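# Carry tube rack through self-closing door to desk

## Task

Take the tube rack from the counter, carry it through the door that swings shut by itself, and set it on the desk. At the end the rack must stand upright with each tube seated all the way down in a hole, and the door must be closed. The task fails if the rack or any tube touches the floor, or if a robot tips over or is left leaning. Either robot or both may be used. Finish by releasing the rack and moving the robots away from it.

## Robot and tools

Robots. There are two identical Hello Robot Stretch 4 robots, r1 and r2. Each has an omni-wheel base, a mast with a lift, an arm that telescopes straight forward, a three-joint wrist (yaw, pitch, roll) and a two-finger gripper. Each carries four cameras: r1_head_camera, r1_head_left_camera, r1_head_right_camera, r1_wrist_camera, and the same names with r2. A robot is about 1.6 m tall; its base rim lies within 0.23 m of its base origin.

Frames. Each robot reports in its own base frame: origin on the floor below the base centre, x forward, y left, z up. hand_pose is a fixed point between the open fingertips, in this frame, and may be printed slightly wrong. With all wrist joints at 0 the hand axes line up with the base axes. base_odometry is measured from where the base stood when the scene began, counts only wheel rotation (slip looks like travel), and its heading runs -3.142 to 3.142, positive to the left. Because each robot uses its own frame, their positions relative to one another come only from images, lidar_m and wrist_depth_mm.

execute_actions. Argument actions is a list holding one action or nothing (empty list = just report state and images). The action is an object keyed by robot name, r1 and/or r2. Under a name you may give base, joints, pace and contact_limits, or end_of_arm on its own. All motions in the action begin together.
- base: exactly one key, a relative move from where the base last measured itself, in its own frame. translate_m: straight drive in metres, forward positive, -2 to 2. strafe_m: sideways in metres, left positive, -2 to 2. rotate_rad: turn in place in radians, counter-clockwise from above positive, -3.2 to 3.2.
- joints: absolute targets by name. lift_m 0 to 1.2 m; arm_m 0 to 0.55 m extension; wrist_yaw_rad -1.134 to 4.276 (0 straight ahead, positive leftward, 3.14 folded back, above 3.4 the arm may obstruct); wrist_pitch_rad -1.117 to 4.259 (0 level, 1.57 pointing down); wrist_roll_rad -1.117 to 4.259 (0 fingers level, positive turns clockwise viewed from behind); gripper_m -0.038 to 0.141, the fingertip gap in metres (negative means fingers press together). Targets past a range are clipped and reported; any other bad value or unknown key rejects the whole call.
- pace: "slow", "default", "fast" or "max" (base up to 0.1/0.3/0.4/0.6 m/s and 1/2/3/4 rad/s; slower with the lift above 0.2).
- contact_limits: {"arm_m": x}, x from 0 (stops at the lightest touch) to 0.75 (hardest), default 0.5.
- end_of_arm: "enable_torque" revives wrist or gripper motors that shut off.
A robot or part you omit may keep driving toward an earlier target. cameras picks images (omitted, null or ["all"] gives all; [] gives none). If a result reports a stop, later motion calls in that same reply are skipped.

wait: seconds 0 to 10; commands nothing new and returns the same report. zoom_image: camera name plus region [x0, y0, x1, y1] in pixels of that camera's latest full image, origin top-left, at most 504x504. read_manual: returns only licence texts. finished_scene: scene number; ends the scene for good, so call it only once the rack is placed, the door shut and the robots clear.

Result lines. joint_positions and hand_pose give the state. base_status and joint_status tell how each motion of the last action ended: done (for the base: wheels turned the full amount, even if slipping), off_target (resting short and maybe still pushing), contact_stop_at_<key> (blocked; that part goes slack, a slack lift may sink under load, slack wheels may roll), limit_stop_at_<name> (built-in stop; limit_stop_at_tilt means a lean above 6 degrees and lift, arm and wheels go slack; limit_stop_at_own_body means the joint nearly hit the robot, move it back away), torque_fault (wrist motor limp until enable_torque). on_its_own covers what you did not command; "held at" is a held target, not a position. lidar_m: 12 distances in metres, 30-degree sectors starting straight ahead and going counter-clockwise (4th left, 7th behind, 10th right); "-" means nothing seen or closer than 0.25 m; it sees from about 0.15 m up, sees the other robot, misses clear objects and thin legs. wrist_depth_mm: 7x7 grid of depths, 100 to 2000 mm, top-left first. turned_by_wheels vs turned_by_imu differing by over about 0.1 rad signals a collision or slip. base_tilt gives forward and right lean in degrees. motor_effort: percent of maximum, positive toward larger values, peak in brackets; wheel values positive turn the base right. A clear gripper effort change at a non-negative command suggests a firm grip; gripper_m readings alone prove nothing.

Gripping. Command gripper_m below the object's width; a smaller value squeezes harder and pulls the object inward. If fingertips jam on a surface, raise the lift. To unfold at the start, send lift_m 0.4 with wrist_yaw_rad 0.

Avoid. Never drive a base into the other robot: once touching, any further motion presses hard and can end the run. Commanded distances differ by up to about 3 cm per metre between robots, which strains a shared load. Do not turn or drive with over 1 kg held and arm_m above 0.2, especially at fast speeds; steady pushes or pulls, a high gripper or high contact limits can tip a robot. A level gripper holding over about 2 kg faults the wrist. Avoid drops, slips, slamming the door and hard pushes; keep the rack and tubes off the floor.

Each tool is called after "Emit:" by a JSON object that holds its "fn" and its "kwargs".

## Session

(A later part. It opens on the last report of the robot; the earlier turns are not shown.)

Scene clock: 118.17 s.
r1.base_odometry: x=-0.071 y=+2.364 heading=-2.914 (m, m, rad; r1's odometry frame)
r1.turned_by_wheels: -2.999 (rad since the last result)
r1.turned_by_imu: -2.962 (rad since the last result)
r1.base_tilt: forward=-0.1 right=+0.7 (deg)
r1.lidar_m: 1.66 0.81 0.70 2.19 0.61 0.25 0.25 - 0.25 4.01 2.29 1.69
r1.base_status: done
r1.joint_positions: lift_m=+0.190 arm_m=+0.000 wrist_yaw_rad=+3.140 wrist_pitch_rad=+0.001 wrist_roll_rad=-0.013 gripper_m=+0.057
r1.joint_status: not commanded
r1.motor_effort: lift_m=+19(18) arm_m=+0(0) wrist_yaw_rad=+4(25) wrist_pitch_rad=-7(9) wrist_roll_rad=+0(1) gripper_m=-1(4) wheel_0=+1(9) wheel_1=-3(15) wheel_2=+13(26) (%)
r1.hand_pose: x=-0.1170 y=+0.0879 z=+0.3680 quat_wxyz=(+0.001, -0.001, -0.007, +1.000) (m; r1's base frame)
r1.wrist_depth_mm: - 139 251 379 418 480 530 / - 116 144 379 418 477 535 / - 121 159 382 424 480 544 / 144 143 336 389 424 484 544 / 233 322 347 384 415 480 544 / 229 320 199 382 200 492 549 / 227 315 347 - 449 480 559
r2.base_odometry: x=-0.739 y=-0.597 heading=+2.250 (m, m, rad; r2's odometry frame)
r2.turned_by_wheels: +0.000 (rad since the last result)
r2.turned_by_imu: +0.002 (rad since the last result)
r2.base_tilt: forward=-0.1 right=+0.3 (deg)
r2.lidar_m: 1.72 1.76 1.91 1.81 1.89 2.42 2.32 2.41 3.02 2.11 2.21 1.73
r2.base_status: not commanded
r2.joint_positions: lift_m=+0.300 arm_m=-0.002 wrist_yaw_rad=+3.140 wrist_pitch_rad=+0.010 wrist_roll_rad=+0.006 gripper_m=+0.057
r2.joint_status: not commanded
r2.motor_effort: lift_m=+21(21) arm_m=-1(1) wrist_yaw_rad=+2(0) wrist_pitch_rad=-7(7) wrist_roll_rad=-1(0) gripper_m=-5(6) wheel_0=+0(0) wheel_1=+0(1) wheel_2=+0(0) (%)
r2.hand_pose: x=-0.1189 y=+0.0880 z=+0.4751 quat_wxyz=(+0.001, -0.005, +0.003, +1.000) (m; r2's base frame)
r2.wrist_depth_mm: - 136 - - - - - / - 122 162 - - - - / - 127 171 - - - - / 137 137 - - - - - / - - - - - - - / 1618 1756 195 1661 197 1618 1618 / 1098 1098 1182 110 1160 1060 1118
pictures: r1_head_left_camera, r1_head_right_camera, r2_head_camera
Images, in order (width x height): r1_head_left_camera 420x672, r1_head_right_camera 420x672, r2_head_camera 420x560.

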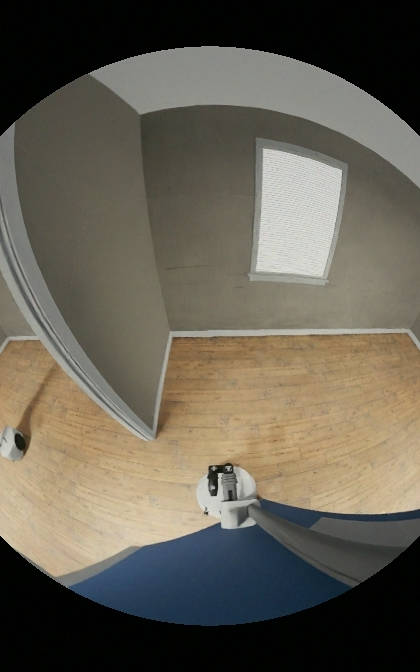

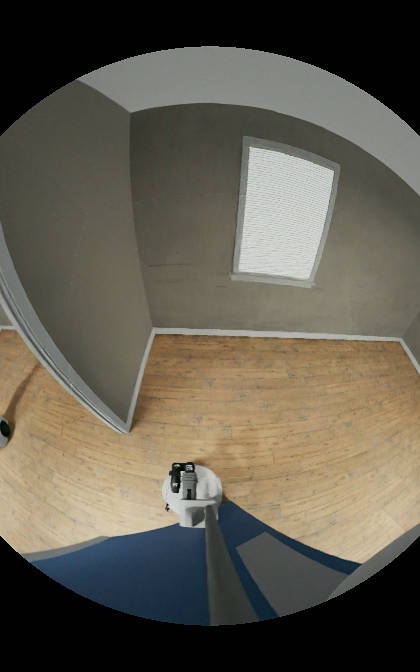

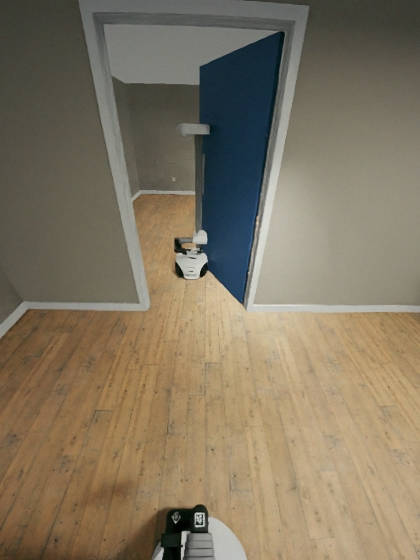

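Emit:
{"fn": "execute_actions", "kwargs": {"actions": [{"r1":{"base":{"translate_m":-0.5}},"r2":{"base":{"strafe_m":0.17}}}], "cameras": ["r1_head_right_camera","r2_head_camera"]}}

Scene clock: 135.17 s.
r1.base_odometry: x=-0.126 y=+1.798 heading=-1.319 (m, m, rad; r1's odometry frame)
r1.turned_by_wheels: +1.595 (rad since the last result)
r1.turned_by_imu: +1.533 (rad since the last result)
r1.base_tilt: forward=-0.1 right=+0.6 (deg)
r1.lidar_m: 1.65 4.36 2.60 0.31 0.25 - 0.25 0.25 1.50 0.25 0.25 2.09
r1.base_status: translate_m contact_stop (by the wheels' count: +0.433 of -0.500)
r1.joint_positions: lift_m=+0.190 arm_m=+0.000 wrist_yaw_rad=+3.140 wrist_pitch_rad=+0.001 wrist_roll_rad=-0.013 gripper_m=+0.057
r1.joint_status: not commanded
r1.on_its_own: the wheels are slack since a contact_stop
r1.motor_effort: lift_m=+22(22) arm_m=+0(0) wrist_yaw_rad=+4(3) wrist_pitch_rad=-7(11) wrist_roll_rad=-1(1) gripper_m=-2(2) wheel_0=+0(28) wheel_1=+0(26) wheel_2=+0(34) (%)
r1.hand_pose: x=-0.1170 y=+0.0879 z=+0.3677 quat_wxyz=(+0.001, -0.001, -0.007, +1.000) (m; r1's base frame)
r1.wrist_depth_mm: - 139 251 298 270 246 231 / - 116 144 303 272 249 233 / - 122 159 300 274 250 235 / 144 143 324 303 277 254 236 / 234 392 345 304 271 254 238 / 230 399 200 304 200 250 240 / 227 404 355 - 276 250 240
r2.base_odometry: x=-0.871 y=-0.704 heading=+2.250 (m, m, rad; r2's odometry frame)
r2.turned_by_wheels: +0.000 (rad since the last result)
r2.turned_by_imu: +0.007 (rad since the last result)
r2.base_tilt: forward=-0.2 right=+0.3 (deg)
r2.lidar_m: 1.66 1.74 1.71 1.64 1.74 2.32 2.29 2.40 3.22 2.28 2.36 1.77
r2.base_status: done
r2.joint_positions: lift_m=+0.300 arm_m=-0.002 wrist_yaw_rad=+3.140 wrist_pitch_rad=+0.010 wrist_roll_rad=+0.006 gripper_m=+0.057
r2.joint_status: not commanded
r2.motor_effort: lift_m=+21(22) arm_m=-1(1) wrist_yaw_rad=-1(0) wrist_pitch_rad=-7(7) wrist_roll_rad=-1(1) gripper_m=-4(2) wheel_0=+0(8) wheel_1=+1(9) wheel_2=+0(4) (%)
r2.hand_pose: x=-0.1189 y=+0.0880 z=+0.4751 quat_wxyz=(+0.001, -0.005, +0.003, +1.000) (m; r2's base frame)
r2.wrist_depth_mm: - 135 - - - - - / - 122 162 - - - - / - 127 171 - - - - / 138 137 - - - - - / - - - - - - - / 1576 1708 194 1618 198 1708 1618 / 1098 1098 1160 110 1138 1078 1118
pictures: r1_head_right_camera, r2_head_camera
Images, in order (width x height): r1_head_right_camera 420x672, r2_head_camera 420x560.

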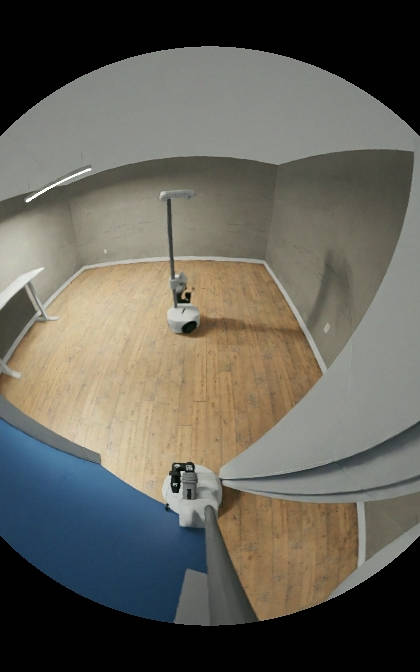

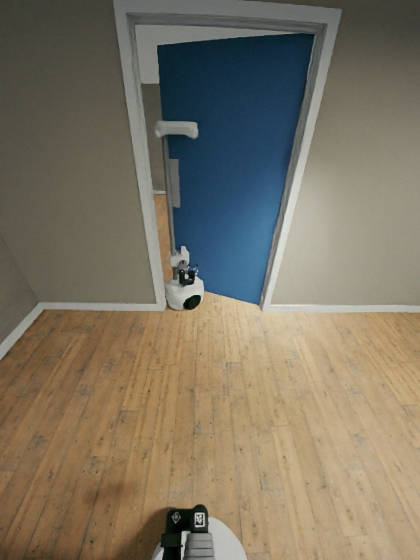

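Emit:
{"fn": "execute_actions", "kwargs": {"actions": [{"r1":{"base":{"rotate_rad":1.42},"pace":"slow"}}], "cameras": ["r1_head_left_camera","r2_head_camera"]}}

Scene clock: 140.57 s.
r1.base_odometry: x=-0.127 y=+1.798 heading=+0.100 (m, m, rad; r1's odometry frame)
r1.turned_by_wheels: +1.419 (rad since the last result)
r1.turned_by_imu: +1.321 (rad since the last result)
r1.base_tilt: forward=-0.2 right=+0.6 (deg)
r1.lidar_m: 0.53 0.25 0.25 - 0.25 1.67 1.47 0.25 0.25 1.72 1.65 2.79
r1.base_status: done
r1.joint_positions: lift_m=+0.190 arm_m=+0.000 wrist_yaw_rad=+3.140 wrist_pitch_rad=+0.001 wrist_roll_rad=-0.013 gripper_m=+0.057
r1.joint_status: not commanded
r1.motor_effort: lift_m=+22(22) arm_m=+0(0) wrist_yaw_rad=+4(4) wrist_pitch_rad=-7(9) wrist_roll_rad=-1(0) gripper_m=-4(4) wheel_0=-16(22) wheel_1=+7(26) wheel_2=-5(33) (%)
r1.hand_pose: x=-0.1170 y=+0.0879 z=+0.3677 quat_wxyz=(+0.001, -0.001, -0.007, +1.000) (m; r1's base frame)
r1.wrist_depth_mm: - 139 251 1576 1708 1708 217 / - 116 144 1708 1708 1661 220 / - 122 158 1618 1708 1756 224 / 144 143 809 1708 1756 1756 227 / 236 351 1308 1661 1661 1576 227 / 230 342 200 1229 200 298 226 / 228 336 866 - 891 294 223
r2.base_odometry: x=-0.871 y=-0.704 heading=+2.250 (m, m, rad; r2's odometry frame)
r2.turned_by_wheels: +0.000 (rad since the last result)
r2.turned_by_imu: +0.002 (rad since the last result)
r2.base_tilt: forward=-0.2 right=+0.3 (deg)
r2.lidar_m: 1.62 1.74 1.71 1.64 1.73 2.37 2.32 2.43 3.22 2.28 2.38 1.78
r2.base_status: not commanded
r2.joint_positions: lift_m=+0.300 arm_m=-0.002 wrist_yaw_rad=+3.140 wrist_pitch_rad=+0.010 wrist_roll_rad=+0.006 gripper_m=+0.057
r2.joint_status: not commanded
r2.motor_effort: lift_m=+21(21) arm_m=-1(1) wrist_yaw_rad=+0(0) wrist_pitch_rad=-7(8) wrist_roll_rad=+0(1) gripper_m=-1(4) wheel_0=+0(0) wheel_1=+1(1) wheel_2=+0(0) (%)
r2.hand_pose: x=-0.1189 y=+0.0880 z=+0.4751 quat_wxyz=(+0.001, -0.005, +0.003, +1.000) (m; r2's base frame)
r2.wrist_depth_mm: - 136 - - - - - / - 122 161 - - - - / - 127 171 - - - - / 138 138 - - - - - / - - - - - - - / 1618 1661 194 1661 198 1708 1661 / 1118 1078 1160 110 1160 1078 1118
pictures: r1_head_left_camera, r2_head_camera
Images, in order (width x height): r1_head_left_camera 420x672, r2_head_camera 420x560.

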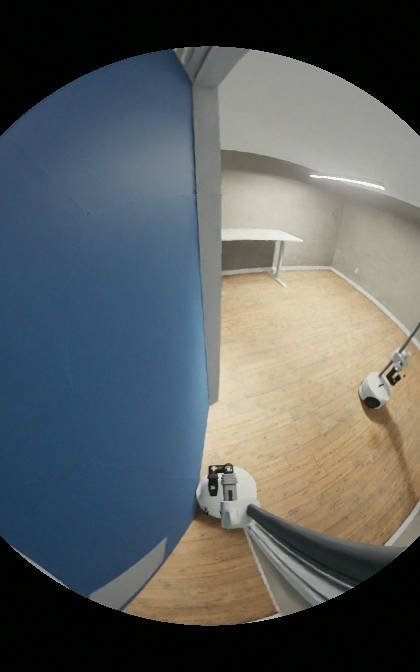

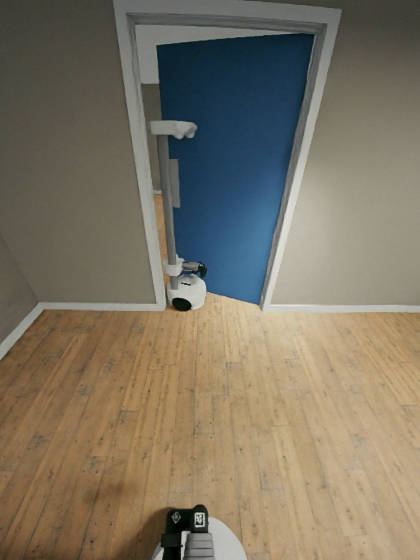

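Emit:
{"fn": "execute_actions", "kwargs": {"actions": [{"r1":{"base":{"rotate_rad":0.12},"pace":"slow"}}], "cameras": []}}

Emit:
{"fn": "execute_actions", "kwargs": {"actions": [{"r1":{"base":{"translate_m":0.03},"pace":"slow"}}], "cameras": []}}

Emit:
{"fn": "execute_actions", "kwargs": {"actions": [{"r1":{"base":{"strafe_m":0.6}}}], "cameras": ["r1_head_left_camera","r2_head_camera"]}}

Scene clock: 144.13 s.
r1.base_odometry: x=-0.127 y=+1.797 heading=+0.219 (m, m, rad; r1's odometry frame)
r1.turned_by_wheels: +0.119 (rad since the last result)
r1.turned_by_imu: +0.116 (rad since the last result)
r1.base_tilt: forward=-0.1 right=+0.7 (deg)
r1.lidar_m: 0.41 0.25 0.26 - 0.25 1.59 0.25 0.25 1.93 1.64 1.69 2.65
r1.base_status: done
r1.joint_positions: lift_m=+0.190 arm_m=+0.000 wrist_yaw_rad=+3.140 wrist_pitch_rad=+0.001 wrist_roll_rad=-0.013 gripper_m=+0.057
r1.joint_status: not commanded
r1.motor_effort: lift_m=+22(22) arm_m=+0(0) wrist_yaw_rad=+3(6) wrist_pitch_rad=-6(11) wrist_roll_rad=+0(0) gripper_m=-5(1) wheel_0=-17(19) wheel_1=+7(9) wheel_2=-6(7) (%)
r1.hand_pose: x=-0.1170 y=+0.0879 z=+0.3677 quat_wxyz=(+0.001, -0.001, -0.007, +1.000) (m; r1's base frame)
r1.wrist_depth_mm: - 139 251 1618 1576 1661 279 / - 116 144 1618 1618 1618 287 / - 122 158 1576 1661 1708 291 / 144 143 477 1576 1661 1661 294 / 235 340 627 1618 1661 1708 294 / 231 340 200 1255 201 1160 291 / 228 334 591 - 891 798 289
r2.base_odometry: x=-0.871 y=-0.704 heading=+2.250 (m, m, rad; r2's odometry frame)
r2.turned_by_wheels: +0.000 (rad since the last result)
r2.turned_by_imu: +0.001 (rad since the last result)
r2.base_tilt: forward=-0.2 right=+0.3 (deg)
r2.lidar_m: 1.62 1.74 1.72 1.65 1.72 2.36 2.30 2.43 3.21 2.27 2.36 1.78
r2.base_status: not commanded
r2.joint_positions: lift_m=+0.300 arm_m=-0.002 wrist_yaw_rad=+3.140 wrist_pitch_rad=+0.010 wrist_roll_rad=+0.006 gripper_m=+0.057
r2.joint_status: not commanded
r2.motor_effort: lift_m=+21(21) arm_m=+0(1) wrist_yaw_rad=-3(2) wrist_pitch_rad=-7(7) wrist_roll_rad=+0(0) gripper_m=-4(1) wheel_0=+0(0) wheel_1=+1(1) wheel_2=+0(0) (%)
r2.hand_pose: x=-0.1189 y=+0.0880 z=+0.4751 quat_wxyz=(+0.001, -0.005, +0.003, +1.000) (m; r2's base frame)
r2.wrist_depth_mm: - 135 - - - - - / - 122 162 - - - - / - 127 171 - - - - / 138 138 - - - - - / - - - - - - - / 1537 1708 195 1661 198 1576 1618 / 1118 1098 1138 110 1160 1078 1118
pictures: none
No camera images: the call's "cameras" was empty. Leave "cameras" out to get every camera's image.

Scene clock: 145.50 s.
r1.base_odometry: x=-0.098 y=+1.803 heading=+0.219 (m, m, rad; r1's odometry frame)
r1.turned_by_wheels: +0.000 (rad since the last result)
r1.turned_by_imu: +0.000 (rad since the last result)
r1.base_tilt: forward=-0.2 right=+0.6 (deg)
r1.lidar_m: 0.41 0.25 0.25 0.25 0.25 1.63 0.25 0.25 1.98 1.62 1.70 2.63
r1.base_status: done
r1.joint_positions: lift_m=+0.190 arm_m=+0.000 wrist_yaw_rad=+3.140 wrist_pitch_rad=+0.001 wrist_roll_rad=-0.013 gripper_m=+0.057
r1.joint_status: not commanded
r1.motor_effort: lift_m=+22(22) arm_m=+0(0) wrist_yaw_rad=+4(6) wrist_pitch_rad=-10(9) wrist_roll_rad=+0(1) gripper_m=-4(5) wheel_0=-5(13) wheel_1=+19(20) wheel_2=-9(16) (%)
r1.hand_pose: x=-0.1170 y=+0.0879 z=+0.3677 quat_wxyz=(+0.001, -0.001, -0.007, +1.000) (m; r1's base frame)
r1.wrist_depth_mm: - 139 251 1618 1618 1661 289 / - 117 144 1618 1661 1618 297 / - 122 159 1576 1661 1708 301 / 144 144 413 1661 1661 1708 303 / 235 368 597 1661 1618 1661 303 / 230 368 200 1205 200 1160 301 / 227 357 580 - 904 809 296
r2.base_odometry: x=-0.871 y=-0.704 heading=+2.250 (m, m, rad; r2's odometry frame)
r2.turned_by_wheels: +0.000 (rad since the last result)
r2.turned_by_imu: +0.001 (rad since the last result)
r2.base_tilt: forward=-0.3 right=+0.4 (deg)
r2.lidar_m: 1.62 1.74 1.70 1.64 1.72 2.35 2.30 2.43 3.21 2.29 2.36 1.78
r2.base_status: not commanded
r2.joint_positions: lift_m=+0.300 arm_m=-0.002 wrist_yaw_rad=+3.140 wrist_pitch_rad=+0.010 wrist_roll_rad=+0.006 gripper_m=+0.057
r2.joint_status: not commanded
r2.motor_effort: lift_m=+21(21) arm_m=-1(1) wrist_yaw_rad=+1(1) wrist_pitch_rad=-8(7) wrist_roll_rad=+0(1) gripper_m=-4(3) wheel_0=+0(0) wheel_1=+0(1) wheel_2=+0(0) (%)
r2.hand_pose: x=-0.1189 y=+0.0880 z=+0.4751 quat_wxyz=(+0.001, -0.005, +0.003, +1.000) (m; r2's base frame)
r2.wrist_depth_mm: - 135 - - - - - / - 122 162 - - - - / - 127 171 - - - - / 138 138 - - - - - / - - - - - - - / 1576 1708 194 1708 197 1661 1661 / 1118 1098 1182 110 1160 1078 1118
pictures: none
No camera images: the call's "cameras" was empty. Leave "cameras" out to get every camera's image.

Scene clock: 148.83 s.
r1.base_odometry: x=-0.228 y=+2.388 heading=+0.219 (m, m, rad; r1's odometry frame)
r1.turned_by_wheels: +0.000 (rad since the last result)
r1.turned_by_imu: -0.001 (rad since the last result)
r1.base_tilt: forward=-0.2 right=+0.6 (deg)
r1.lidar_m: 0.25 - 0.25 3.97 2.54 1.66 1.55 0.98 0.68 2.24 4.85 0.34
r1.base_status: done
r1.joint_positions: lift_m=+0.190 arm_m=+0.000 wrist_yaw_rad=+3.146 wrist_pitch_rad=+0.001 wrist_roll_rad=-0.013 gripper_m=+0.057
r1.joint_status: not commanded
r1.motor_effort: lift_m=+22(22) arm_m=+0(0) wrist_yaw_rad=-13(15) wrist_pitch_rad=-8(10) wrist_roll_rad=-1(0) gripper_m=-2(3) wheel_0=-3(28) wheel_1=+6(23) wheel_2=-8(4) (%)
r1.hand_pose: x=-0.1175 y=+0.0862 z=+0.3677 quat_wxyz=(-0.002, -0.001, -0.007, +1.000) (m; r1's base frame)
r1.wrist_depth_mm: - 139 204 1661 1808 1708 1756 / - 115 141 1708 1661 1756 1808 / - 122 154 1708 1661 1756 1708 / 144 143 1618 1756 1708 1808 1808 / 231 1708 1661 1708 1756 1708 1756 / 228 1229 200 1229 201 1160 1138 / 224 854 917 - 891 798 831
r2.base_odometry: x=-0.871 y=-0.704 heading=+2.250 (m, m, rad; r2's odometry frame)
r2.turned_by_wheels: +0.000 (rad since the last result)
r2.turned_by_imu: +0.001 (rad since the last result)
r2.base_tilt: forward=-0.2 right=+0.4 (deg)
r2.lidar_m: 1.72 1.73 1.73 1.65 1.73 2.35 2.31 2.43 3.22 2.27 2.36 1.77
r2.base_status: not commanded
r2.joint_positions: lift_m=+0.300 arm_m=-0.002 wrist_yaw_rad=+3.140 wrist_pitch_rad=+0.010 wrist_roll_rad=+0.006 gripper_m=+0.057
r2.joint_status: not commanded
r2.motor_effort: lift_m=+21(21) arm_m=-1(1) wrist_yaw_rad=+2(1) wrist_pitch_rad=-7(7) wrist_roll_rad=+0(1) gripper_m=-5(8) wheel_0=+0(0) wheel_1=+1(1) wheel_2=+0(0) (%)
r2.hand_pose: x=-0.1189 y=+0.0880 z=+0.4751 quat_wxyz=(+0.001, -0.005, +0.003, +1.000) (m; r2's base frame)
r2.wrist_depth_mm: - 135 - - - - - / - 123 162 - - - - / - 127 171 - - - - / 138 138 - - - - - / - - - - - - - / 1576 1708 195 1618 198 1661 1661 / 1118 1098 1160 110 1138 1060 1118
pictures: r1_head_left_camera, r2_head_camera
Images, in order (width x height): r1_head_left_camera 420x672, r2_head_camera 420x560.

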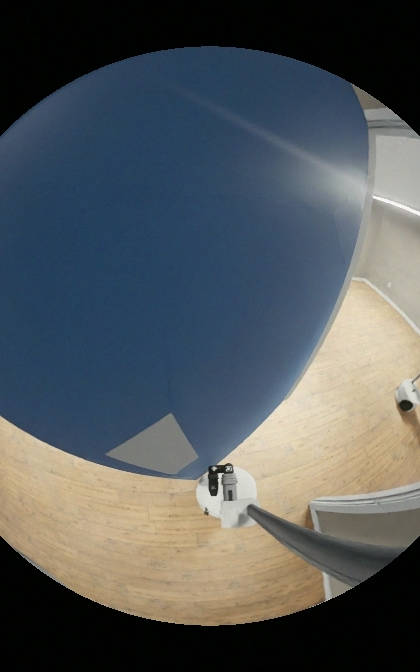

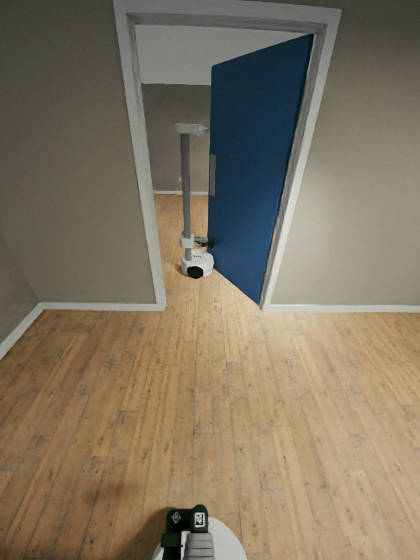

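Rotate CW 90°, then strafe left.

Emit:
{"fn": "execute_actions", "kwargs": {"actions": [{"r1":{"base":{"rotate_rad":-1.6},"pace":"slow"}}], "cameras": []}}

Emit:
{"fn": "execute_actions", "kwargs": {"actions": [{"r1":{"base":{"strafe_m":0.45}}}], "cameras": ["r1_head_left_camera","r2_head_camera"]}}

Scene clock: 152.83 s.
r1.base_odometry: x=-0.228 y=+2.388 heading=-1.380 (m, m, rad; r1's odometry frame)
r1.turned_by_wheels: -1.599 (rad since the last result)
r1.turned_by_imu: -1.585 (rad since the last result)
r1.base_tilt: forward=-0.2 right=+0.7 (deg)
r1.lidar_m: 2.22 4.80 0.35 0.25 - - 4.01 2.62 1.68 1.55 1.04 0.67
r1.base_status: done
r1.joint_positions: lift_m=+0.190 arm_m=+0.000 wrist_yaw_rad=+3.140 wrist_pitch_rad=+0.001 wrist_roll_rad=-0.013 gripper_m=+0.057
r1.joint_status: not commanded
r1.motor_effort: lift_m=+22(22) arm_m=+0(0) wrist_yaw_rad=+3(21) wrist_pitch_rad=-8(8) wrist_roll_rad=-1(0) gripper_m=-3(3) wheel_0=-5(8) wheel_1=+10(14) wheel_2=+7(6) (%)
r1.hand_pose: x=-0.1170 y=+0.0878 z=+0.3678 quat_wxyz=(+0.001, -0.001, -0.007, +1.000) (m; r1's base frame)
r1.wrist_depth_mm: - 139 250 - 266 216 - / - 116 144 - 271 220 191 / - 121 158 - 273 220 191 / 144 143 - - 274 223 195 / 235 - - 1863 259 224 196 / 229 1281 200 338 200 212 195 / 227 866 931 - 264 213 196
r2.base_odometry: x=-0.871 y=-0.704 heading=+2.250 (m, m, rad; r2's odometry frame)
r2.turned_by_wheels: +0.000 (rad since the last result)
r2.turned_by_imu: +0.002 (rad since the last result)
r2.base_tilt: forward=-0.3 right=+0.4 (deg)
r2.lidar_m: 1.71 1.72 1.72 1.65 1.73 2.35 2.31 2.41 3.21 2.29 2.38 1.79
r2.base_status: not commanded
r2.joint_positions: lift_m=+0.300 arm_m=-0.002 wrist_yaw_rad=+3.140 wrist_pitch_rad=+0.010 wrist_roll_rad=+0.006 gripper_m=+0.057
r2.joint_status: not commanded
r2.motor_effort: lift_m=+22(21) arm_m=-1(1) wrist_yaw_rad=+0(1) wrist_pitch_rad=-7(7) wrist_roll_rad=+0(0) gripper_m=-1(5) wheel_0=+0(0) wheel_1=+1(1) wheel_2=+0(0) (%)
r2.hand_pose: x=-0.1189 y=+0.0880 z=+0.4751 quat_wxyz=(+0.001, -0.005, +0.003, +1.000) (m; r2's base frame)
r2.wrist_depth_mm: - 135 - - - - - / - 122 161 - - - - / - 127 171 - - - - / 137 137 - - - - - / - - - - - - - / 1576 1708 195 1708 198 1661 1661 / 1118 1098 1160 110 1138 1060 1138
pictures: none
No camera images: the call's "cameras" was empty. Leave "cameras" out to get every camera's image.

Scene clock: 155.67 s.
r1.base_odometry: x=+0.214 y=+2.473 heading=-1.380 (m, m, rad; r1's odometry frame)
r1.turned_by_wheels: +0.000 (rad since the last result)
r1.turned_by_imu: +0.000 (rad since the last result)
r1.base_tilt: forward=-0.2 right=+0.6 (deg)
r1.lidar_m: 2.19 0.32 0.25 - 0.25 0.25 4.07 3.34 2.17 2.00 0.95 0.93
r1.base_status: done
r1.joint_positions: lift_m=+0.190 arm_m=+0.000 wrist_yaw_rad=+3.140 wrist_pitch_rad=+0.001 wrist_roll_rad=-0.013 gripper_m=+0.057
r1.joint_status: not commanded
r1.motor_effort: lift_m=+22(22) arm_m=+0(0) wrist_yaw_rad=+4(3) wrist_pitch_rad=-8(8) wrist_roll_rad=+0(1) gripper_m=-1(2) wheel_0=-5(19) wheel_1=+6(22) wheel_2=+2(5) (%)
r1.hand_pose: x=-0.1170 y=+0.0878 z=+0.3678 quat_wxyz=(+0.001, -0.001, -0.007, +1.000) (m; r1's base frame)
r1.wrist_depth_mm: - 139 250 - 382 227 - / - 116 143 - 392 231 180 / - 121 158 - 397 235 180 / 145 143 - - 402 237 180 / 235 - - - 338 236 181 / 230 1255 200 1205 201 212 185 / 227 842 904 - 342 211 -
r2.base_odometry: x=-0.871 y=-0.704 heading=+2.250 (m, m, rad; r2's odometry frame)
r2.turned_by_wheels: +0.000 (rad since the last result)
r2.turned_by_imu: +0.001 (rad since the last result)
r2.base_tilt: forward=-0.3 right=+0.3 (deg)
r2.lidar_m: 1.71 1.71 1.72 1.65 1.74 2.34 2.30 2.41 3.23 2.26 2.38 1.77
r2.base_status: not commanded
r2.joint_positions: lift_m=+0.300 arm_m=-0.002 wrist_yaw_rad=+3.140 wrist_pitch_rad=+0.010 wrist_roll_rad=+0.006 gripper_m=+0.057
r2.joint_status: not commanded
r2.motor_effort: lift_m=+21(22) arm_m=-1(1) wrist_yaw_rad=+1(0) wrist_pitch_rad=-7(7) wrist_roll_rad=-1(1) gripper_m=-5(6) wheel_0=+0(0) wheel_1=+1(1) wheel_2=+0(0) (%)
r2.hand_pose: x=-0.1189 y=+0.0880 z=+0.4751 quat_wxyz=(+0.001, -0.005, +0.003, +1.000) (m; r2's base frame)
r2.wrist_depth_mm: - 135 - - - - - / - 122 162 - - - - / - 127 171 - - - - / 137 137 - - - - - / - - - - - - - / 1576 1708 194 1708 198 1708 1618 / 1078 1078 1160 110 1182 1078 1160
pictures: r1_head_left_camera, r2_head_camera
Images, in order (width x height): r1_head_left_camera 420x672, r2_head_camera 420x560.

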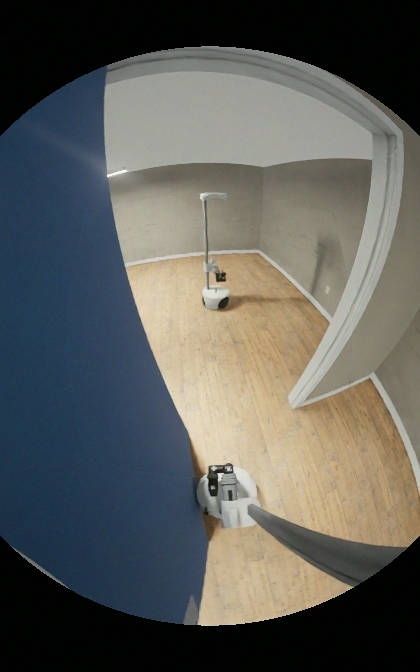

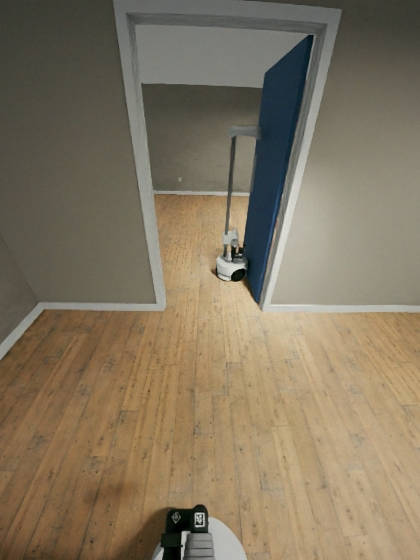

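Emit:
{"fn": "execute_actions", "kwargs": {"actions": [{"r1":{"base":{"strafe_m":0.22}},"r2":{"base":{"translate_m":0.9}}}], "cameras": ["r2_head_camera","r2_head_left_camera"]}}

Scene clock: 171.57 s.
r1.base_odometry: x=-0.185 y=+1.915 heading=-1.318 (m, m, rad; r1's odometry frame)
r1.turned_by_wheels: +0.062 (rad since the last result)
r1.turned_by_imu: +0.022 (rad since the last result)
r1.base_tilt: forward=-0.2 right=+0.7 (deg)
r1.lidar_m: 0.95 0.91 2.73 0.31 0.25 - - 2.26 1.51 1.21 0.30 0.25
r1.base_status: strafe_m contact_stop (by the wheels' count: -0.349 of +0.220)
r1.joint_positions: lift_m=+0.190 arm_m=+0.000 wrist_yaw_rad=+3.140 wrist_pitch_rad=+0.001 wrist_roll_rad=-0.013 gripper_m=+0.057
r1.joint_status: not commanded
r1.on_its_own: the wheels are slack since a contact_stop
r1.motor_effort: lift_m=+22(22) arm_m=+0(0) wrist_yaw_rad=+4(7) wrist_pitch_rad=-7(8) wrist_roll_rad=+0(0) gripper_m=-2(4) wheel_0=+0(36) wheel_1=+0(36) wheel_2=+0(3) (%)
r1.hand_pose: x=-0.1170 y=+0.0879 z=+0.3678 quat_wxyz=(+0.001, -0.001, -0.007, +1.000) (m; r1's base frame)
r1.wrist_depth_mm: - 139 251 297 268 246 230 / - 116 144 300 271 247 232 / - 122 159 300 274 250 234 / 144 143 324 304 277 251 236 / 236 - 347 307 271 254 237 / 229 1255 200 306 200 249 239 / 228 854 359 - 273 249 239
r2.base_odometry: x=-1.437 y=-0.004 heading=+2.251 (m, m, rad; r2's odometry frame)
r2.turned_by_wheels: +0.000 (rad since the last result)
r2.turned_by_imu: +0.003 (rad since the last result)
r2.base_tilt: forward=-0.2 right=+0.4 (deg)
r2.lidar_m: 0.90 0.86 1.11 1.63 1.72 2.36 3.26 3.32 2.40 2.29 1.12 0.99
r2.base_status: done
r2.joint_positions: lift_m=+0.300 arm_m=-0.002 wrist_yaw_rad=+3.140 wrist_pitch_rad=+0.010 wrist_roll_rad=+0.006 gripper_m=+0.057
r2.joint_status: not commanded
r2.motor_effort: lift_m=+21(21) arm_m=-1(1) wrist_yaw_rad=+1(0) wrist_pitch_rad=-7(7) wrist_roll_rad=+0(0) gripper_m=-1(3) wheel_0=+2(11) wheel_1=+3(7) wheel_2=+0(9) (%)
r2.hand_pose: x=-0.1189 y=+0.0880 z=+0.4751 quat_wxyz=(+0.001, -0.005, +0.003, +1.000) (m; r2's base frame)
r2.wrist_depth_mm: - 135 - - - - - / - 122 161 - - - - / - 127 171 - - - - / 138 137 - - - - - / - - - - - - - / 1618 1708 195 1756 198 1618 1618 / 1098 1098 1182 110 1138 1060 1138
pictures: r2_head_camera, r2_head_left_camera
Images, in order (width x height): r2_head_camera 420x560, r2_head_left_camera 420x672.

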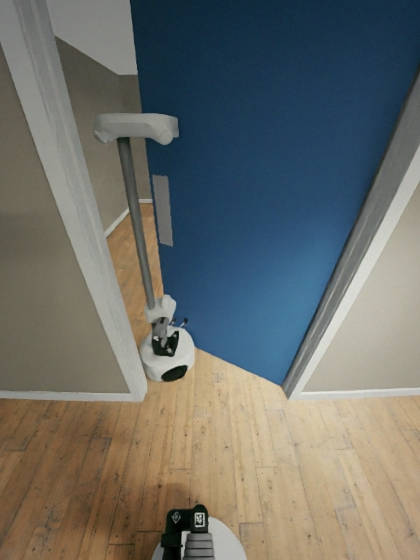

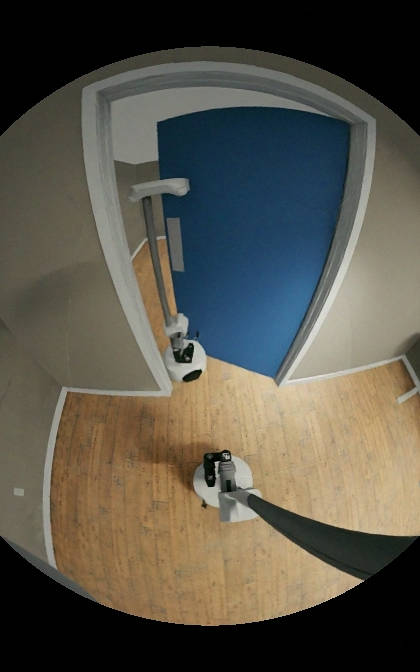

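Emit:
{"fn": "execute_actions", "kwargs": {"actions": [{"r1":{"base":{"rotate_rad":1.54},"pace":"slow"}}], "cameras": ["r2_head_camera"]}}

Emit:
{"fn": "execute_actions", "kwargs": {"actions": [{"r1":{"base":{"translate_m":0.03},"pace":"slow"}}], "cameras": []}}

Emit:
{"fn": "execute_actions", "kwargs": {"actions": [{"r1":{"base":{"strafe_m":0.68}}}], "cameras": ["r2_head_camera"]}}

Emit:
{"fn": "execute_actions", "kwargs": {"actions": [{"r1":{"base":{"rotate_rad":-1.6},"pace":"slow"}}], "cameras": []}}

Emit:
{"fn": "execute_actions", "kwargs": {"actions": [{"r1":{"base":{"strafe_m":0.5}}}], "cameras": ["r1_head_left_camera","r2_head_camera"]}}

Scene clock: 176.93 s.
r1.base_odometry: x=-0.188 y=+1.914 heading=+0.221 (m, m, rad; r1's odometry frame)
r1.turned_by_wheels: +1.539 (rad since the last result)
r1.turned_by_imu: +1.407 (rad since the last result)
r1.base_tilt: forward=-0.1 right=+0.7 (deg)
r1.lidar_m: 0.42 0.25 0.25 - 0.25 1.64 1.41 0.35 0.25 2.96 0.89 2.89
r1.base_status: done
r1.joint_positions: lift_m=+0.190 arm_m=+0.001 wrist_yaw_rad=+3.140 wrist_pitch_rad=+0.001 wrist_roll_rad=-0.013 gripper_m=+0.057
r1.joint_status: not commanded
r1.motor_effort: lift_m=+21(21) arm_m=-1(1) wrist_yaw_rad=+3(3) wrist_pitch_rad=-9(7) wrist_roll_rad=+0(0) gripper_m=-4(4) wheel_0=-15(18) wheel_1=+5(26) wheel_2=-6(18) (%)
r1.hand_pose: x=-0.1169 y=+0.0879 z=+0.3678 quat_wxyz=(+0.001, -0.001, -0.007, +1.000) (m; r1's base frame)
r1.wrist_depth_mm: - 139 251 1537 1618 1756 1808 / - 116 144 1618 1661 1756 1808 / - 122 159 1576 1708 1808 1808 / 144 143 1537 1537 1708 1863 1863 / 235 946 1537 1618 1618 1863 1863 / 231 891 200 1229 200 1138 1118 / 227 715 917 - 904 820 809
r2.base_odometry: x=-1.437 y=-0.004 heading=+2.251 (m, m, rad; r2's odometry frame)
r2.turned_by_wheels: +0.000 (rad since the last result)
r2.turned_by_imu: +0.002 (rad since the last result)
r2.base_tilt: forward=-0.2 right=+0.5 (deg)
r2.lidar_m: 0.88 0.85 1.09 1.64 1.72 2.37 3.25 3.36 2.40 2.29 1.09 0.99
r2.base_status: not commanded
r2.joint_positions: lift_m=+0.300 arm_m=-0.002 wrist_yaw_rad=+3.140 wrist_pitch_rad=+0.010 wrist_roll_rad=+0.006 gripper_m=+0.057
r2.joint_status: not commanded
r2.motor_effort: lift_m=+21(21) arm_m=-1(1) wrist_yaw_rad=-3(2) wrist_pitch_rad=-7(7) wrist_roll_rad=-1(1) gripper_m=-5(6) wheel_0=+2(2) wheel_1=+3(2) wheel_2=+0(1) (%)
r2.hand_pose: x=-0.1189 y=+0.0880 z=+0.4751 quat_wxyz=(+0.001, -0.005, +0.003, +1.000) (m; r2's base frame)
r2.wrist_depth_mm: - 135 - - - - - / - 122 161 - - - - / - 127 170 - - - - / 138 138 - - - - - / - - - - - - - / 1576 1708 194 1708 197 1661 1576 / 1098 1118 1138 110 1160 1078 1138
pictures: r2_head_camera
Images, in order (width x height): r2_head_camera 420x560.

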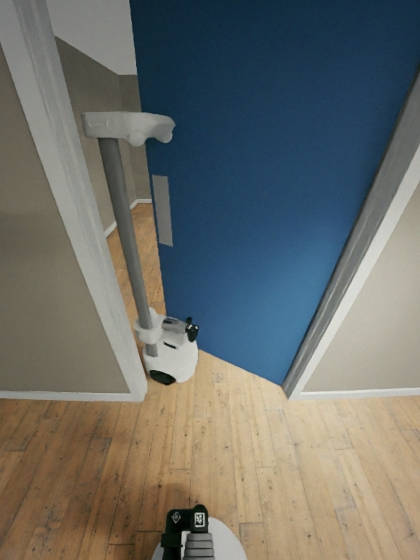

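Scene clock: 178.30 s.
r1.base_odometry: x=-0.159 y=+1.920 heading=+0.221 (m, m, rad; r1's odometry frame)
r1.turned_by_wheels: +0.000 (rad since the last result)
r1.turned_by_imu: +0.000 (rad since the last result)
r1.base_tilt: forward=-0.1 right=+0.6 (deg)
r1.lidar_m: 0.42 0.25 0.25 - 0.25 1.65 1.43 0.31 0.25 1.06 0.87 2.87
r1.base_status: done
r1.joint_positions: lift_m=+0.190 arm_m=+0.001 wrist_yaw_rad=+3.140 wrist_pitch_rad=+0.001 wrist_roll_rad=-0.013 gripper_m=+0.057
r1.joint_status: not commanded
r1.motor_effort: lift_m=+21(21) arm_m=-1(1) wrist_yaw_rad=+3(4) wrist_pitch_rad=-9(9) wrist_roll_rad=-1(0) gripper_m=-4(2) wheel_0=-4(11) wheel_1=+16(17) wheel_2=-8(14) (%)
r1.hand_pose: x=-0.1169 y=+0.0879 z=+0.3678 quat_wxyz=(+0.001, -0.001, -0.007, +1.000) (m; r1's base frame)
r1.wrist_depth_mm: - 139 250 1576 1708 1756 1808 / - 116 144 1618 1618 1756 1808 / - 122 159 1661 1708 1756 1863 / 144 143 1499 1661 1756 1808 1808 / 236 917 1499 1618 1708 1808 1661 / 229 891 200 1229 201 1118 1042 / 227 691 917 - 891 820 778
r2.base_odometry: x=-1.437 y=-0.004 heading=+2.251 (m, m, rad; r2's odometry frame)
r2.turned_by_wheels: +0.000 (rad since the last result)
r2.turned_by_imu: +0.001 (rad since the last result)
r2.base_tilt: forward=-0.2 right=+0.3 (deg)
r2.lidar_m: 0.87 0.86 1.11 1.65 1.70 2.37 3.26 3.36 2.41 2.29 1.11 0.98
r2.base_status: not commanded
r2.joint_positions: lift_m=+0.300 arm_m=-0.002 wrist_yaw_rad=+3.140 wrist_pitch_rad=+0.010 wrist_roll_rad=+0.006 gripper_m=+0.057
r2.joint_status: not commanded
r2.motor_effort: lift_m=+22(22) arm_m=+0(1) wrist_yaw_rad=+0(2) wrist_pitch_rad=-7(7) wrist_roll_rad=+0(1) gripper_m=-2(6) wheel_0=+2(2) wheel_1=+2(2) wheel_2=+0(0) (%)
r2.hand_pose: x=-0.1189 y=+0.0880 z=+0.4751 quat_wxyz=(+0.001, -0.005, +0.003, +1.000) (m; r2's base frame)
r2.wrist_depth_mm: - 136 - - - - - / - 122 161 - - - - / - 127 171 - - - - / 137 138 - - - - - / - - - - - - - / 1576 1708 194 1708 198 1618 1618 / 1098 1118 1160 110 1138 1078 1160
pictures: none
No camera images: the call's "cameras" was empty. Leave "cameras" out to get every camera's image.

Scene clock: 181.90 s.
r1.base_odometry: x=-0.308 y=+2.583 heading=+0.221 (m, m, rad; r1's odometry frame)
r1.turned_by_wheels: +0.000 (rad since the last result)
r1.turned_by_imu: -0.002 (rad since the last result)
r1.base_tilt: forward=-0.2 right=+0.6 (deg)
r1.lidar_m: 0.25 2.47 2.84 3.76 3.21 1.89 1.61 1.60 0.92 0.88 1.50 0.35
r1.base_status: done
r1.joint_positions: lift_m=+0.190 arm_m=+0.001 wrist_yaw_rad=+3.145 wrist_pitch_rad=+0.001 wrist_roll_rad=-0.013 gripper_m=+0.057
r1.joint_status: not commanded
r1.motor_effort: lift_m=+21(21) arm_m=-1(1) wrist_yaw_rad=-11(8) wrist_pitch_rad=-7(8) wrist_roll_rad=+1(0) gripper_m=-3(3) wheel_0=-4(22) wheel_1=+5(20) wheel_2=-6(2) (%)
r1.hand_pose: x=-0.1173 y=+0.0866 z=+0.3678 quat_wxyz=(-0.001, -0.001, -0.007, +1.000) (m; r1's base frame)
r1.wrist_depth_mm: - 139 208 1756 1863 1921 - / - 114 140 1808 1863 - - / - 121 154 1808 1863 - - / 144 143 1661 1808 1863 - - / 232 1708 1661 1808 1863 1983 1921 / 229 1255 200 1229 201 1160 1138 / 225 866 917 - 891 809 831
r2.base_odometry: x=-1.437 y=-0.004 heading=+2.251 (m, m, rad; r2's odometry frame)
r2.turned_by_wheels: +0.000 (rad since the last result)
r2.turned_by_imu: +0.001 (rad since the last result)
r2.base_tilt: forward=-0.1 right=+0.2 (deg)
r2.lidar_m: 1.37 0.85 1.09 1.64 1.72 2.35 3.26 3.36 2.40 2.30 1.12 0.98
r2.base_status: not commanded
r2.joint_positions: lift_m=+0.300 arm_m=-0.002 wrist_yaw_rad=+3.140 wrist_pitch_rad=+0.010 wrist_roll_rad=+0.006 gripper_m=+0.057
r2.joint_status: not commanded
r2.motor_effort: lift_m=+21(21) arm_m=-1(1) wrist_yaw_rad=+2(0) wrist_pitch_rad=-7(8) wrist_roll_rad=-1(1) gripper_m=-5(2) wheel_0=+2(2) wheel_1=+2(2) wheel_2=+1(0) (%)
r2.hand_pose: x=-0.1189 y=+0.0880 z=+0.4751 quat_wxyz=(+0.001, -0.005, +0.003, +1.000) (m; r2's base frame)
r2.wrist_depth_mm: - 135 - - - - - / - 122 161 - - - - / - 127 171 - - - - / 137 138 - - - - - / - - - - - - - / 1576 1661 195 1661 198 1661 1661 / 1098 1118 1182 110 1160 1060 1118
pictures: r2_head_camera
Images, in order (width x height): r2_head_camera 420x560.

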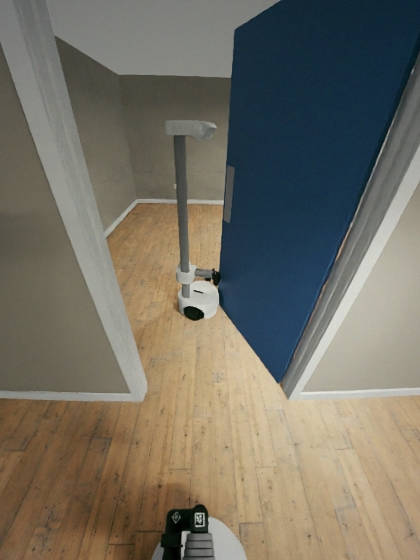

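Scene clock: 184.80 s.
r1.base_odometry: x=-0.308 y=+2.583 heading=-1.378 (m, m, rad; r1's odometry frame)
r1.turned_by_wheels: -1.599 (rad since the last result)
r1.turned_by_imu: -1.585 (rad since the last result)
r1.base_tilt: forward=-0.2 right=+0.6 (deg)
r1.lidar_m: 0.87 1.51 0.36 0.25 - - 3.80 3.36 1.92 1.60 1.61 0.95
r1.base_status: done
r1.joint_positions: lift_m=+0.190 arm_m=+0.001 wrist_yaw_rad=+3.140 wrist_pitch_rad=+0.001 wrist_roll_rad=-0.013 gripper_m=+0.057
r1.joint_status: not commanded
r1.motor_effort: lift_m=+21(21) arm_m=-1(1) wrist_yaw_rad=+2(18) wrist_pitch_rad=-8(8) wrist_roll_rad=+1(0) gripper_m=-4(5) wheel_0=-2(11) wheel_1=+9(15) wheel_2=+6(8) (%)
r1.hand_pose: x=-0.1169 y=+0.0878 z=+0.3678 quat_wxyz=(+0.001, -0.001, -0.007, +1.000) (m; r1's base frame)
r1.wrist_depth_mm: - 139 250 - - 216 - / - 116 144 - - 219 191 / - 122 159 - - 220 193 / 144 143 - - - 222 195 / 235 - - - 1863 224 196 / 230 1255 200 1229 200 213 196 / 228 842 917 - 878 213 196
r2.base_odometry: x=-1.437 y=-0.004 heading=+2.251 (m, m, rad; r2's odometry frame)
r2.turned_by_wheels: +0.000 (rad since the last result)
r2.turned_by_imu: +0.001 (rad since the last result)
r2.base_tilt: forward=-0.2 right=+0.2 (deg)
r2.lidar_m: 1.39 0.87 1.13 1.63 1.74 2.35 3.24 3.35 2.39 2.28 1.12 0.98
r2.base_status: not commanded
r2.joint_positions: lift_m=+0.300 arm_m=-0.002 wrist_yaw_rad=+3.140 wrist_pitch_rad=+0.010 wrist_roll_rad=+0.006 gripper_m=+0.057
r2.joint_status: not commanded
r2.motor_effort: lift_m=+21(21) arm_m=-1(1) wrist_yaw_rad=+0(1) wrist_pitch_rad=-7(7) wrist_roll_rad=-1(0) gripper_m=-3(4) wheel_0=+2(2) wheel_1=+2(3) wheel_2=+0(0) (%)
r2.hand_pose: x=-0.1189 y=+0.0880 z=+0.4751 quat_wxyz=(+0.001, -0.005, +0.003, +1.000) (m; r2's base frame)
r2.wrist_depth_mm: - 136 - - - - - / - 122 161 - - - - / - 127 171 - - - - / 138 138 - - - - - / - - - - - - - / 1537 1756 195 1661 198 1661 1618 / 1098 1078 1160 110 1138 1060 1098
pictures: none
No camera images: the call's "cameras" was empty. Leave "cameras" out to get every camera's image.

Scene clock: 187.80 s.
r1.base_odometry: x=+0.182 y=+2.679 heading=-1.378 (m, m, rad; r1's odometry frame)
r1.turned_by_wheels: +0.000 (rad since the last result)
r1.turned_by_imu: -0.001 (rad since the last result)
r1.base_tilt: forward=-0.1 right=+0.6 (deg)
r1.lidar_m: 1.43 0.36 0.25 - 0.25 0.25 3.96 3.94 2.47 2.08 1.39 1.07
r1.base_status: done
r1.joint_positions: lift_m=+0.190 arm_m=+0.001 wrist_yaw_rad=+3.140 wrist_pitch_rad=+0.001 wrist_roll_rad=-0.013 gripper_m=+0.057
r1.joint_status: not commanded
r1.motor_effort: lift_m=+21(21) arm_m=-1(1) wrist_yaw_rad=+3(3) wrist_pitch_rad=-8(8) wrist_roll_rad=+0(0) gripper_m=-5(4) wheel_0=-3(17) wheel_1=+5(22) wheel_2=+1(6) (%)
r1.hand_pose: x=-0.1169 y=+0.0878 z=+0.3678 quat_wxyz=(+0.001, -0.001, -0.007, +1.000) (m; r1's base frame)
r1.wrist_depth_mm: - 139 251 - 366 224 - / - 116 144 - 373 227 180 / - 121 158 - 382 231 182 / 145 144 - - 384 234 180 / 235 - - - 327 236 180 / 230 1229 199 1229 200 210 185 / 228 866 904 - 332 211 -
r2.base_odometry: x=-1.437 y=-0.004 heading=+2.251 (m, m, rad; r2's odometry frame)
r2.turned_by_wheels: +0.000 (rad since the last result)
r2.turned_by_imu: +0.001 (rad since the last result)
r2.base_tilt: forward=-0.2 right=+0.3 (deg)
r2.lidar_m: 1.42 0.86 1.10 1.65 1.71 2.35 3.28 3.35 2.39 2.28 1.13 0.98
r2.base_status: not commanded
r2.joint_positions: lift_m=+0.300 arm_m=-0.002 wrist_yaw_rad=+3.140 wrist_pitch_rad=+0.010 wrist_roll_rad=+0.006 gripper_m=+0.057
r2.joint_status: not commanded
r2.motor_effort: lift_m=+21(21) arm_m=-1(1) wrist_yaw_rad=+0(1) wrist_pitch_rad=-7(7) wrist_roll_rad=-1(0) gripper_m=-2(3) wheel_0=+2(2) wheel_1=+3(2) wheel_2=+0(0) (%)
r2.hand_pose: x=-0.1189 y=+0.0880 z=+0.4751 quat_wxyz=(+0.001, -0.005, +0.003, +1.000) (m; r2's base frame)
r2.wrist_depth_mm: - 135 - - - - - / - 122 161 - - - - / - 127 170 - - - - / 138 137 - - - - - / - - - - - - - / 1576 1661 194 1756 197 1661 1661 / 1098 1118 1182 110 1118 1060 1138
pictures: r1_head_left_camera, r2_head_camera
Images, in order (width x height): r1_head_left_camera 420x672, r2_head_camera 420x560.

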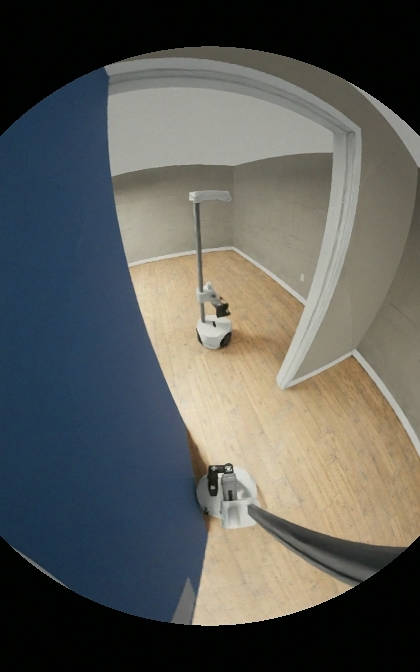

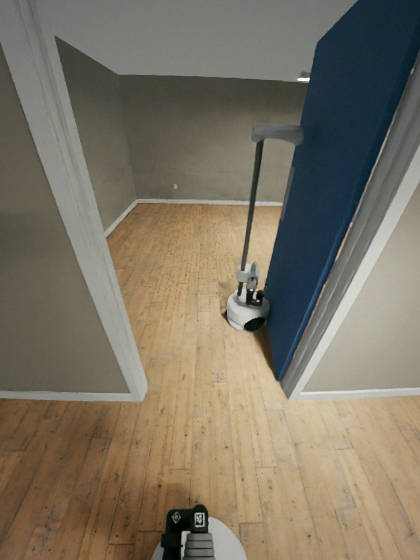

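Emit:
{"fn": "execute_actions", "kwargs": {"actions": [{"r2":{"base":{"strafe_m":0.11}}}], "cameras": []}}

Emit:
{"fn": "execute_actions", "kwargs": {"actions": [{"r2":{"base":{"translate_m":0.55}}}], "cameras": ["r2_head_camera","r2_head_left_camera"]}}

Scene clock: 191.17 s.
r1.base_odometry: x=+0.182 y=+2.679 heading=-1.378 (m, m, rad; r1's odometry frame)
r1.turned_by_wheels: +0.000 (rad since the last result)
r1.turned_by_imu: -0.001 (rad since the last result)
r1.base_tilt: forward=-0.2 right=+0.6 (deg)
r1.lidar_m: 1.46 0.35 0.25 - 0.25 0.25 3.93 3.94 2.46 2.08 1.40 1.07
r1.base_status: not commanded
r1.joint_positions: lift_m=+0.190 arm_m=+0.001 wrist_yaw_rad=+3.140 wrist_pitch_rad=+0.001 wrist_roll_rad=-0.013 gripper_m=+0.057
r1.joint_status: not commanded
r1.motor_effort: lift_m=+22(22) arm_m=-1(1) wrist_yaw_rad=+4(3) wrist_pitch_rad=-8(9) wrist_roll_rad=-1(0) gripper_m=-3(4) wheel_0=-3(3) wheel_1=+5(5) wheel_2=+1(1) (%)
r1.hand_pose: x=-0.1169 y=+0.0878 z=+0.3678 quat_wxyz=(+0.001, -0.001, -0.007, +1.000) (m; r1's base frame)
r1.wrist_depth_mm: - 139 250 - 366 225 - / - 116 144 - 377 227 180 / - 122 158 - 382 231 182 / 144 144 - - 384 233 180 / 235 - - - 330 234 180 / 229 1255 199 1229 200 211 186 / 227 854 917 - 332 211 -
r2.base_odometry: x=-1.522 y=-0.073 heading=+2.251 (m, m, rad; r2's odometry frame)
r2.turned_by_wheels: +0.000 (rad since the last result)
r2.turned_by_imu: +0.002 (rad since the last result)
r2.base_tilt: forward=-0.4 right=+0.3 (deg)
r2.lidar_m: 1.51 0.81 1.09 1.52 1.62 2.19 3.27 3.36 2.51 2.40 1.09 1.05
r2.base_status: done
r2.joint_positions: lift_m=+0.300 arm_m=-0.002 wrist_yaw_rad=+3.140 wrist_pitch_rad=+0.010 wrist_roll_rad=+0.006 gripper_m=+0.057
r2.joint_status: not commanded
r2.motor_effort: lift_m=+21(22) arm_m=-1(1) wrist_yaw_rad=-1(1) wrist_pitch_rad=-7(7) wrist_roll_rad=-1(0) gripper_m=-4(5) wheel_0=-1(13) wheel_1=+2(11) wheel_2=+0(1) (%)
r2.hand_pose: x=-0.1189 y=+0.0880 z=+0.4751 quat_wxyz=(+0.001, -0.005, +0.003, +1.000) (m; r2's base frame)
r2.wrist_depth_mm: - 135 - - - - - / - 122 161 - - - - / - 127 171 - - - - / 137 138 - - - - - / - - - - - - - / 1576 1756 193 1708 196 1661 1708 / 1118 1078 1160 110 1138 1060 1118
pictures: none
No camera images: the call's "cameras" was empty. Leave "cameras" out to get every camera's image.

Scene clock: 194.47 s.
r1.base_odometry: x=+0.182 y=+2.679 heading=-1.378 (m, m, rad; r1's odometry frame)
r1.turned_by_wheels: +0.000 (rad since the last result)
r1.turned_by_imu: -0.001 (rad since the last result)
r1.base_tilt: forward=-0.2 right=+0.7 (deg)
r1.lidar_m: 0.95 0.35 0.25 - 0.25 0.26 3.95 3.95 2.47 2.06 1.40 0.96
r1.base_status: not commanded
r1.joint_positions: lift_m=+0.190 arm_m=+0.001 wrist_yaw_rad=+3.140 wrist_pitch_rad=+0.001 wrist_roll_rad=-0.013 gripper_m=+0.057
r1.joint_status: not commanded
r1.motor_effort: lift_m=+21(21) arm_m=-1(1) wrist_yaw_rad=+3(2) wrist_pitch_rad=-6(9) wrist_roll_rad=-1(1) gripper_m=-5(4) wheel_0=-3(3) wheel_1=+5(5) wheel_2=+0(1) (%)
r1.hand_pose: x=-0.1169 y=+0.0878 z=+0.3678 quat_wxyz=(+0.001, -0.001, -0.007, +1.000) (m; r1's base frame)
r1.wrist_depth_mm: - 139 250 - 366 225 - / - 116 144 - 375 228 180 / - 121 158 - 382 231 182 / 144 143 - - 387 233 179 / 235 - - - 329 235 180 / 229 1255 200 1205 201 210 184 / 227 854 917 - 336 209 -
r2.base_odometry: x=-1.868 y=+0.355 heading=+2.251 (m, m, rad; r2's odometry frame)
r2.turned_by_wheels: +0.000 (rad since the last result)
r2.turned_by_imu: +0.000 (rad since the last result)
r2.base_tilt: forward=-0.2 right=+0.4 (deg)
r2.lidar_m: 4.95 0.37 0.36 0.91 1.61 2.20 3.89 3.93 2.53 0.97 0.73 0.95
r2.base_status: done
r2.joint_positions: lift_m=+0.300 arm_m=-0.002 wrist_yaw_rad=+3.140 wrist_pitch_rad=+0.010 wrist_roll_rad=+0.006 gripper_m=+0.057
r2.joint_status: not commanded
r2.motor_effort: lift_m=+21(22) arm_m=-1(1) wrist_yaw_rad=+1(0) wrist_pitch_rad=-7(8) wrist_roll_rad=+0(1) gripper_m=-7(4) wheel_0=+1(7) wheel_1=+4(8) wheel_2=+0(12) (%)
r2.hand_pose: x=-0.1189 y=+0.0880 z=+0.4751 quat_wxyz=(+0.001, -0.005, +0.003, +1.000) (m; r2's base frame)
r2.wrist_depth_mm: - 135 - - - - - / - 122 162 - - - - / - 127 171 - - - - / 138 137 - - - - - / - - - - - - - / 1576 1708 195 1708 196 1661 1576 / 1098 1078 1160 110 1160 1060 1138
pictures: r2_head_camera, r2_head_left_camera
Images, in order (width x height): r2_head_camera 420x560, r2_head_left_camera 420x672.

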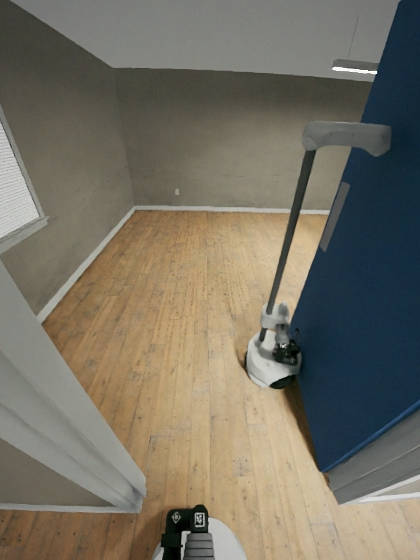

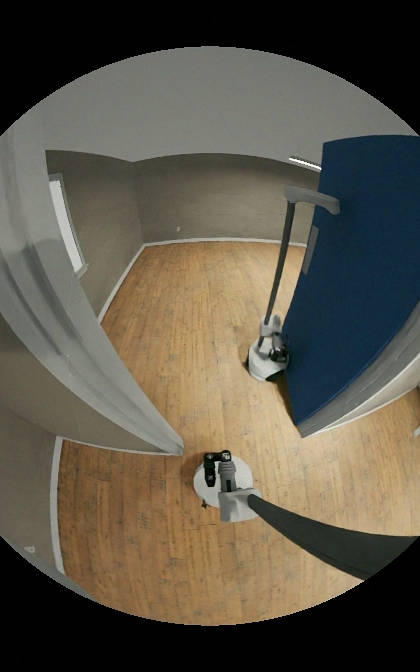

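Emit:
{"fn": "execute_actions", "kwargs": {"actions": [{"r2":{"base":{"translate_m":0.62}}}], "cameras": ["r2_head_left_camera","r2_head_right_camera"]}}

Scene clock: 199.20 s.
r1.base_odometry: x=+0.182 y=+2.679 heading=-1.378 (m, m, rad; r1's odometry frame)
r1.turned_by_wheels: +0.000 (rad since the last result)
r1.turned_by_imu: -0.002 (rad since the last result)
r1.base_tilt: forward=-0.2 right=+0.6 (deg)
r1.lidar_m: 4.11 0.35 0.25 - 0.25 0.25 3.94 3.93 2.47 2.06 0.48 0.46
r1.base_status: not commanded
r1.joint_positions: lift_m=+0.190 arm_m=+0.001 wrist_yaw_rad=+3.140 wrist_pitch_rad=+0.001 wrist_roll_rad=-0.013 gripper_m=+0.057
r1.joint_status: not commanded
r1.motor_effort: lift_m=+22(22) arm_m=-1(1) wrist_yaw_rad=+2(2) wrist_pitch_rad=-8(8) wrist_roll_rad=-1(0) gripper_m=-4(5) wheel_0=-3(3) wheel_1=+5(5) wheel_2=+1(1) (%)
r1.hand_pose: x=-0.1169 y=+0.0878 z=+0.3678 quat_wxyz=(+0.001, -0.001, -0.007, +1.000) (m; r1's base frame)
r1.wrist_depth_mm: - 139 251 - 368 224 - / - 116 144 - 375 227 180 / - 122 158 - 382 231 182 / 144 143 - - 384 233 179 / 235 - - - 330 235 180 / 231 1229 200 1205 200 211 185 / 228 866 917 - 332 210 -
r2.base_odometry: x=-2.258 y=+0.837 heading=+2.251 (m, m, rad; r2's odometry frame)
r2.turned_by_wheels: +0.000 (rad since the last result)
r2.turned_by_imu: +0.000 (rad since the last result)
r2.base_tilt: forward=-0.2 right=+0.4 (deg)
r2.lidar_m: 4.33 2.25 1.62 1.03 0.38 0.39 - 4.58 0.69 0.68 0.45 0.48
r2.base_status: done
r2.joint_positions: lift_m=+0.300 arm_m=-0.002 wrist_yaw_rad=+3.140 wrist_pitch_rad=+0.010 wrist_roll_rad=+0.006 gripper_m=+0.057
r2.joint_status: not commanded
r2.motor_effort: lift_m=+21(21) arm_m=-1(1) wrist_yaw_rad=+1(2) wrist_pitch_rad=-8(8) wrist_roll_rad=+0(1) gripper_m=-4(6) wheel_0=+2(5) wheel_1=+3(8) wheel_2=+1(15) (%)
r2.hand_pose: x=-0.1189 y=+0.0880 z=+0.4751 quat_wxyz=(+0.001, -0.005, +0.003, +1.000) (m; r2's base frame)
r2.wrist_depth_mm: - 136 - - - 433 357 / - 122 162 - - 436 359 / - 127 170 - - 439 359 / 138 137 - - - 439 364 / - - - - - 439 362 / 1576 1708 194 1661 197 445 364 / 1118 1078 1160 110 1182 413 368
pictures: r2_head_left_camera, r2_head_right_camera
Images, in order (width x height): r2_head_left_camera 420x672, r2_head_right_camera 420x672.

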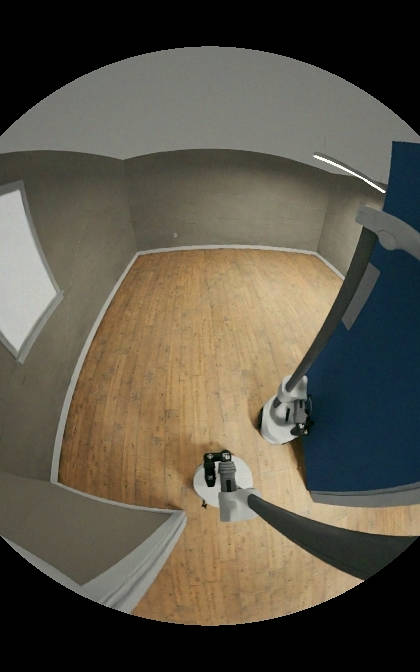

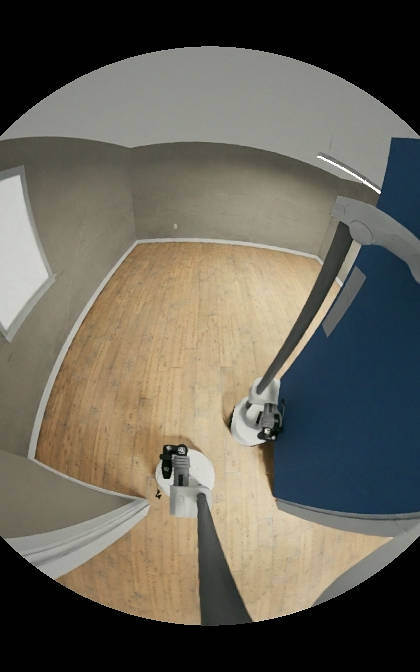

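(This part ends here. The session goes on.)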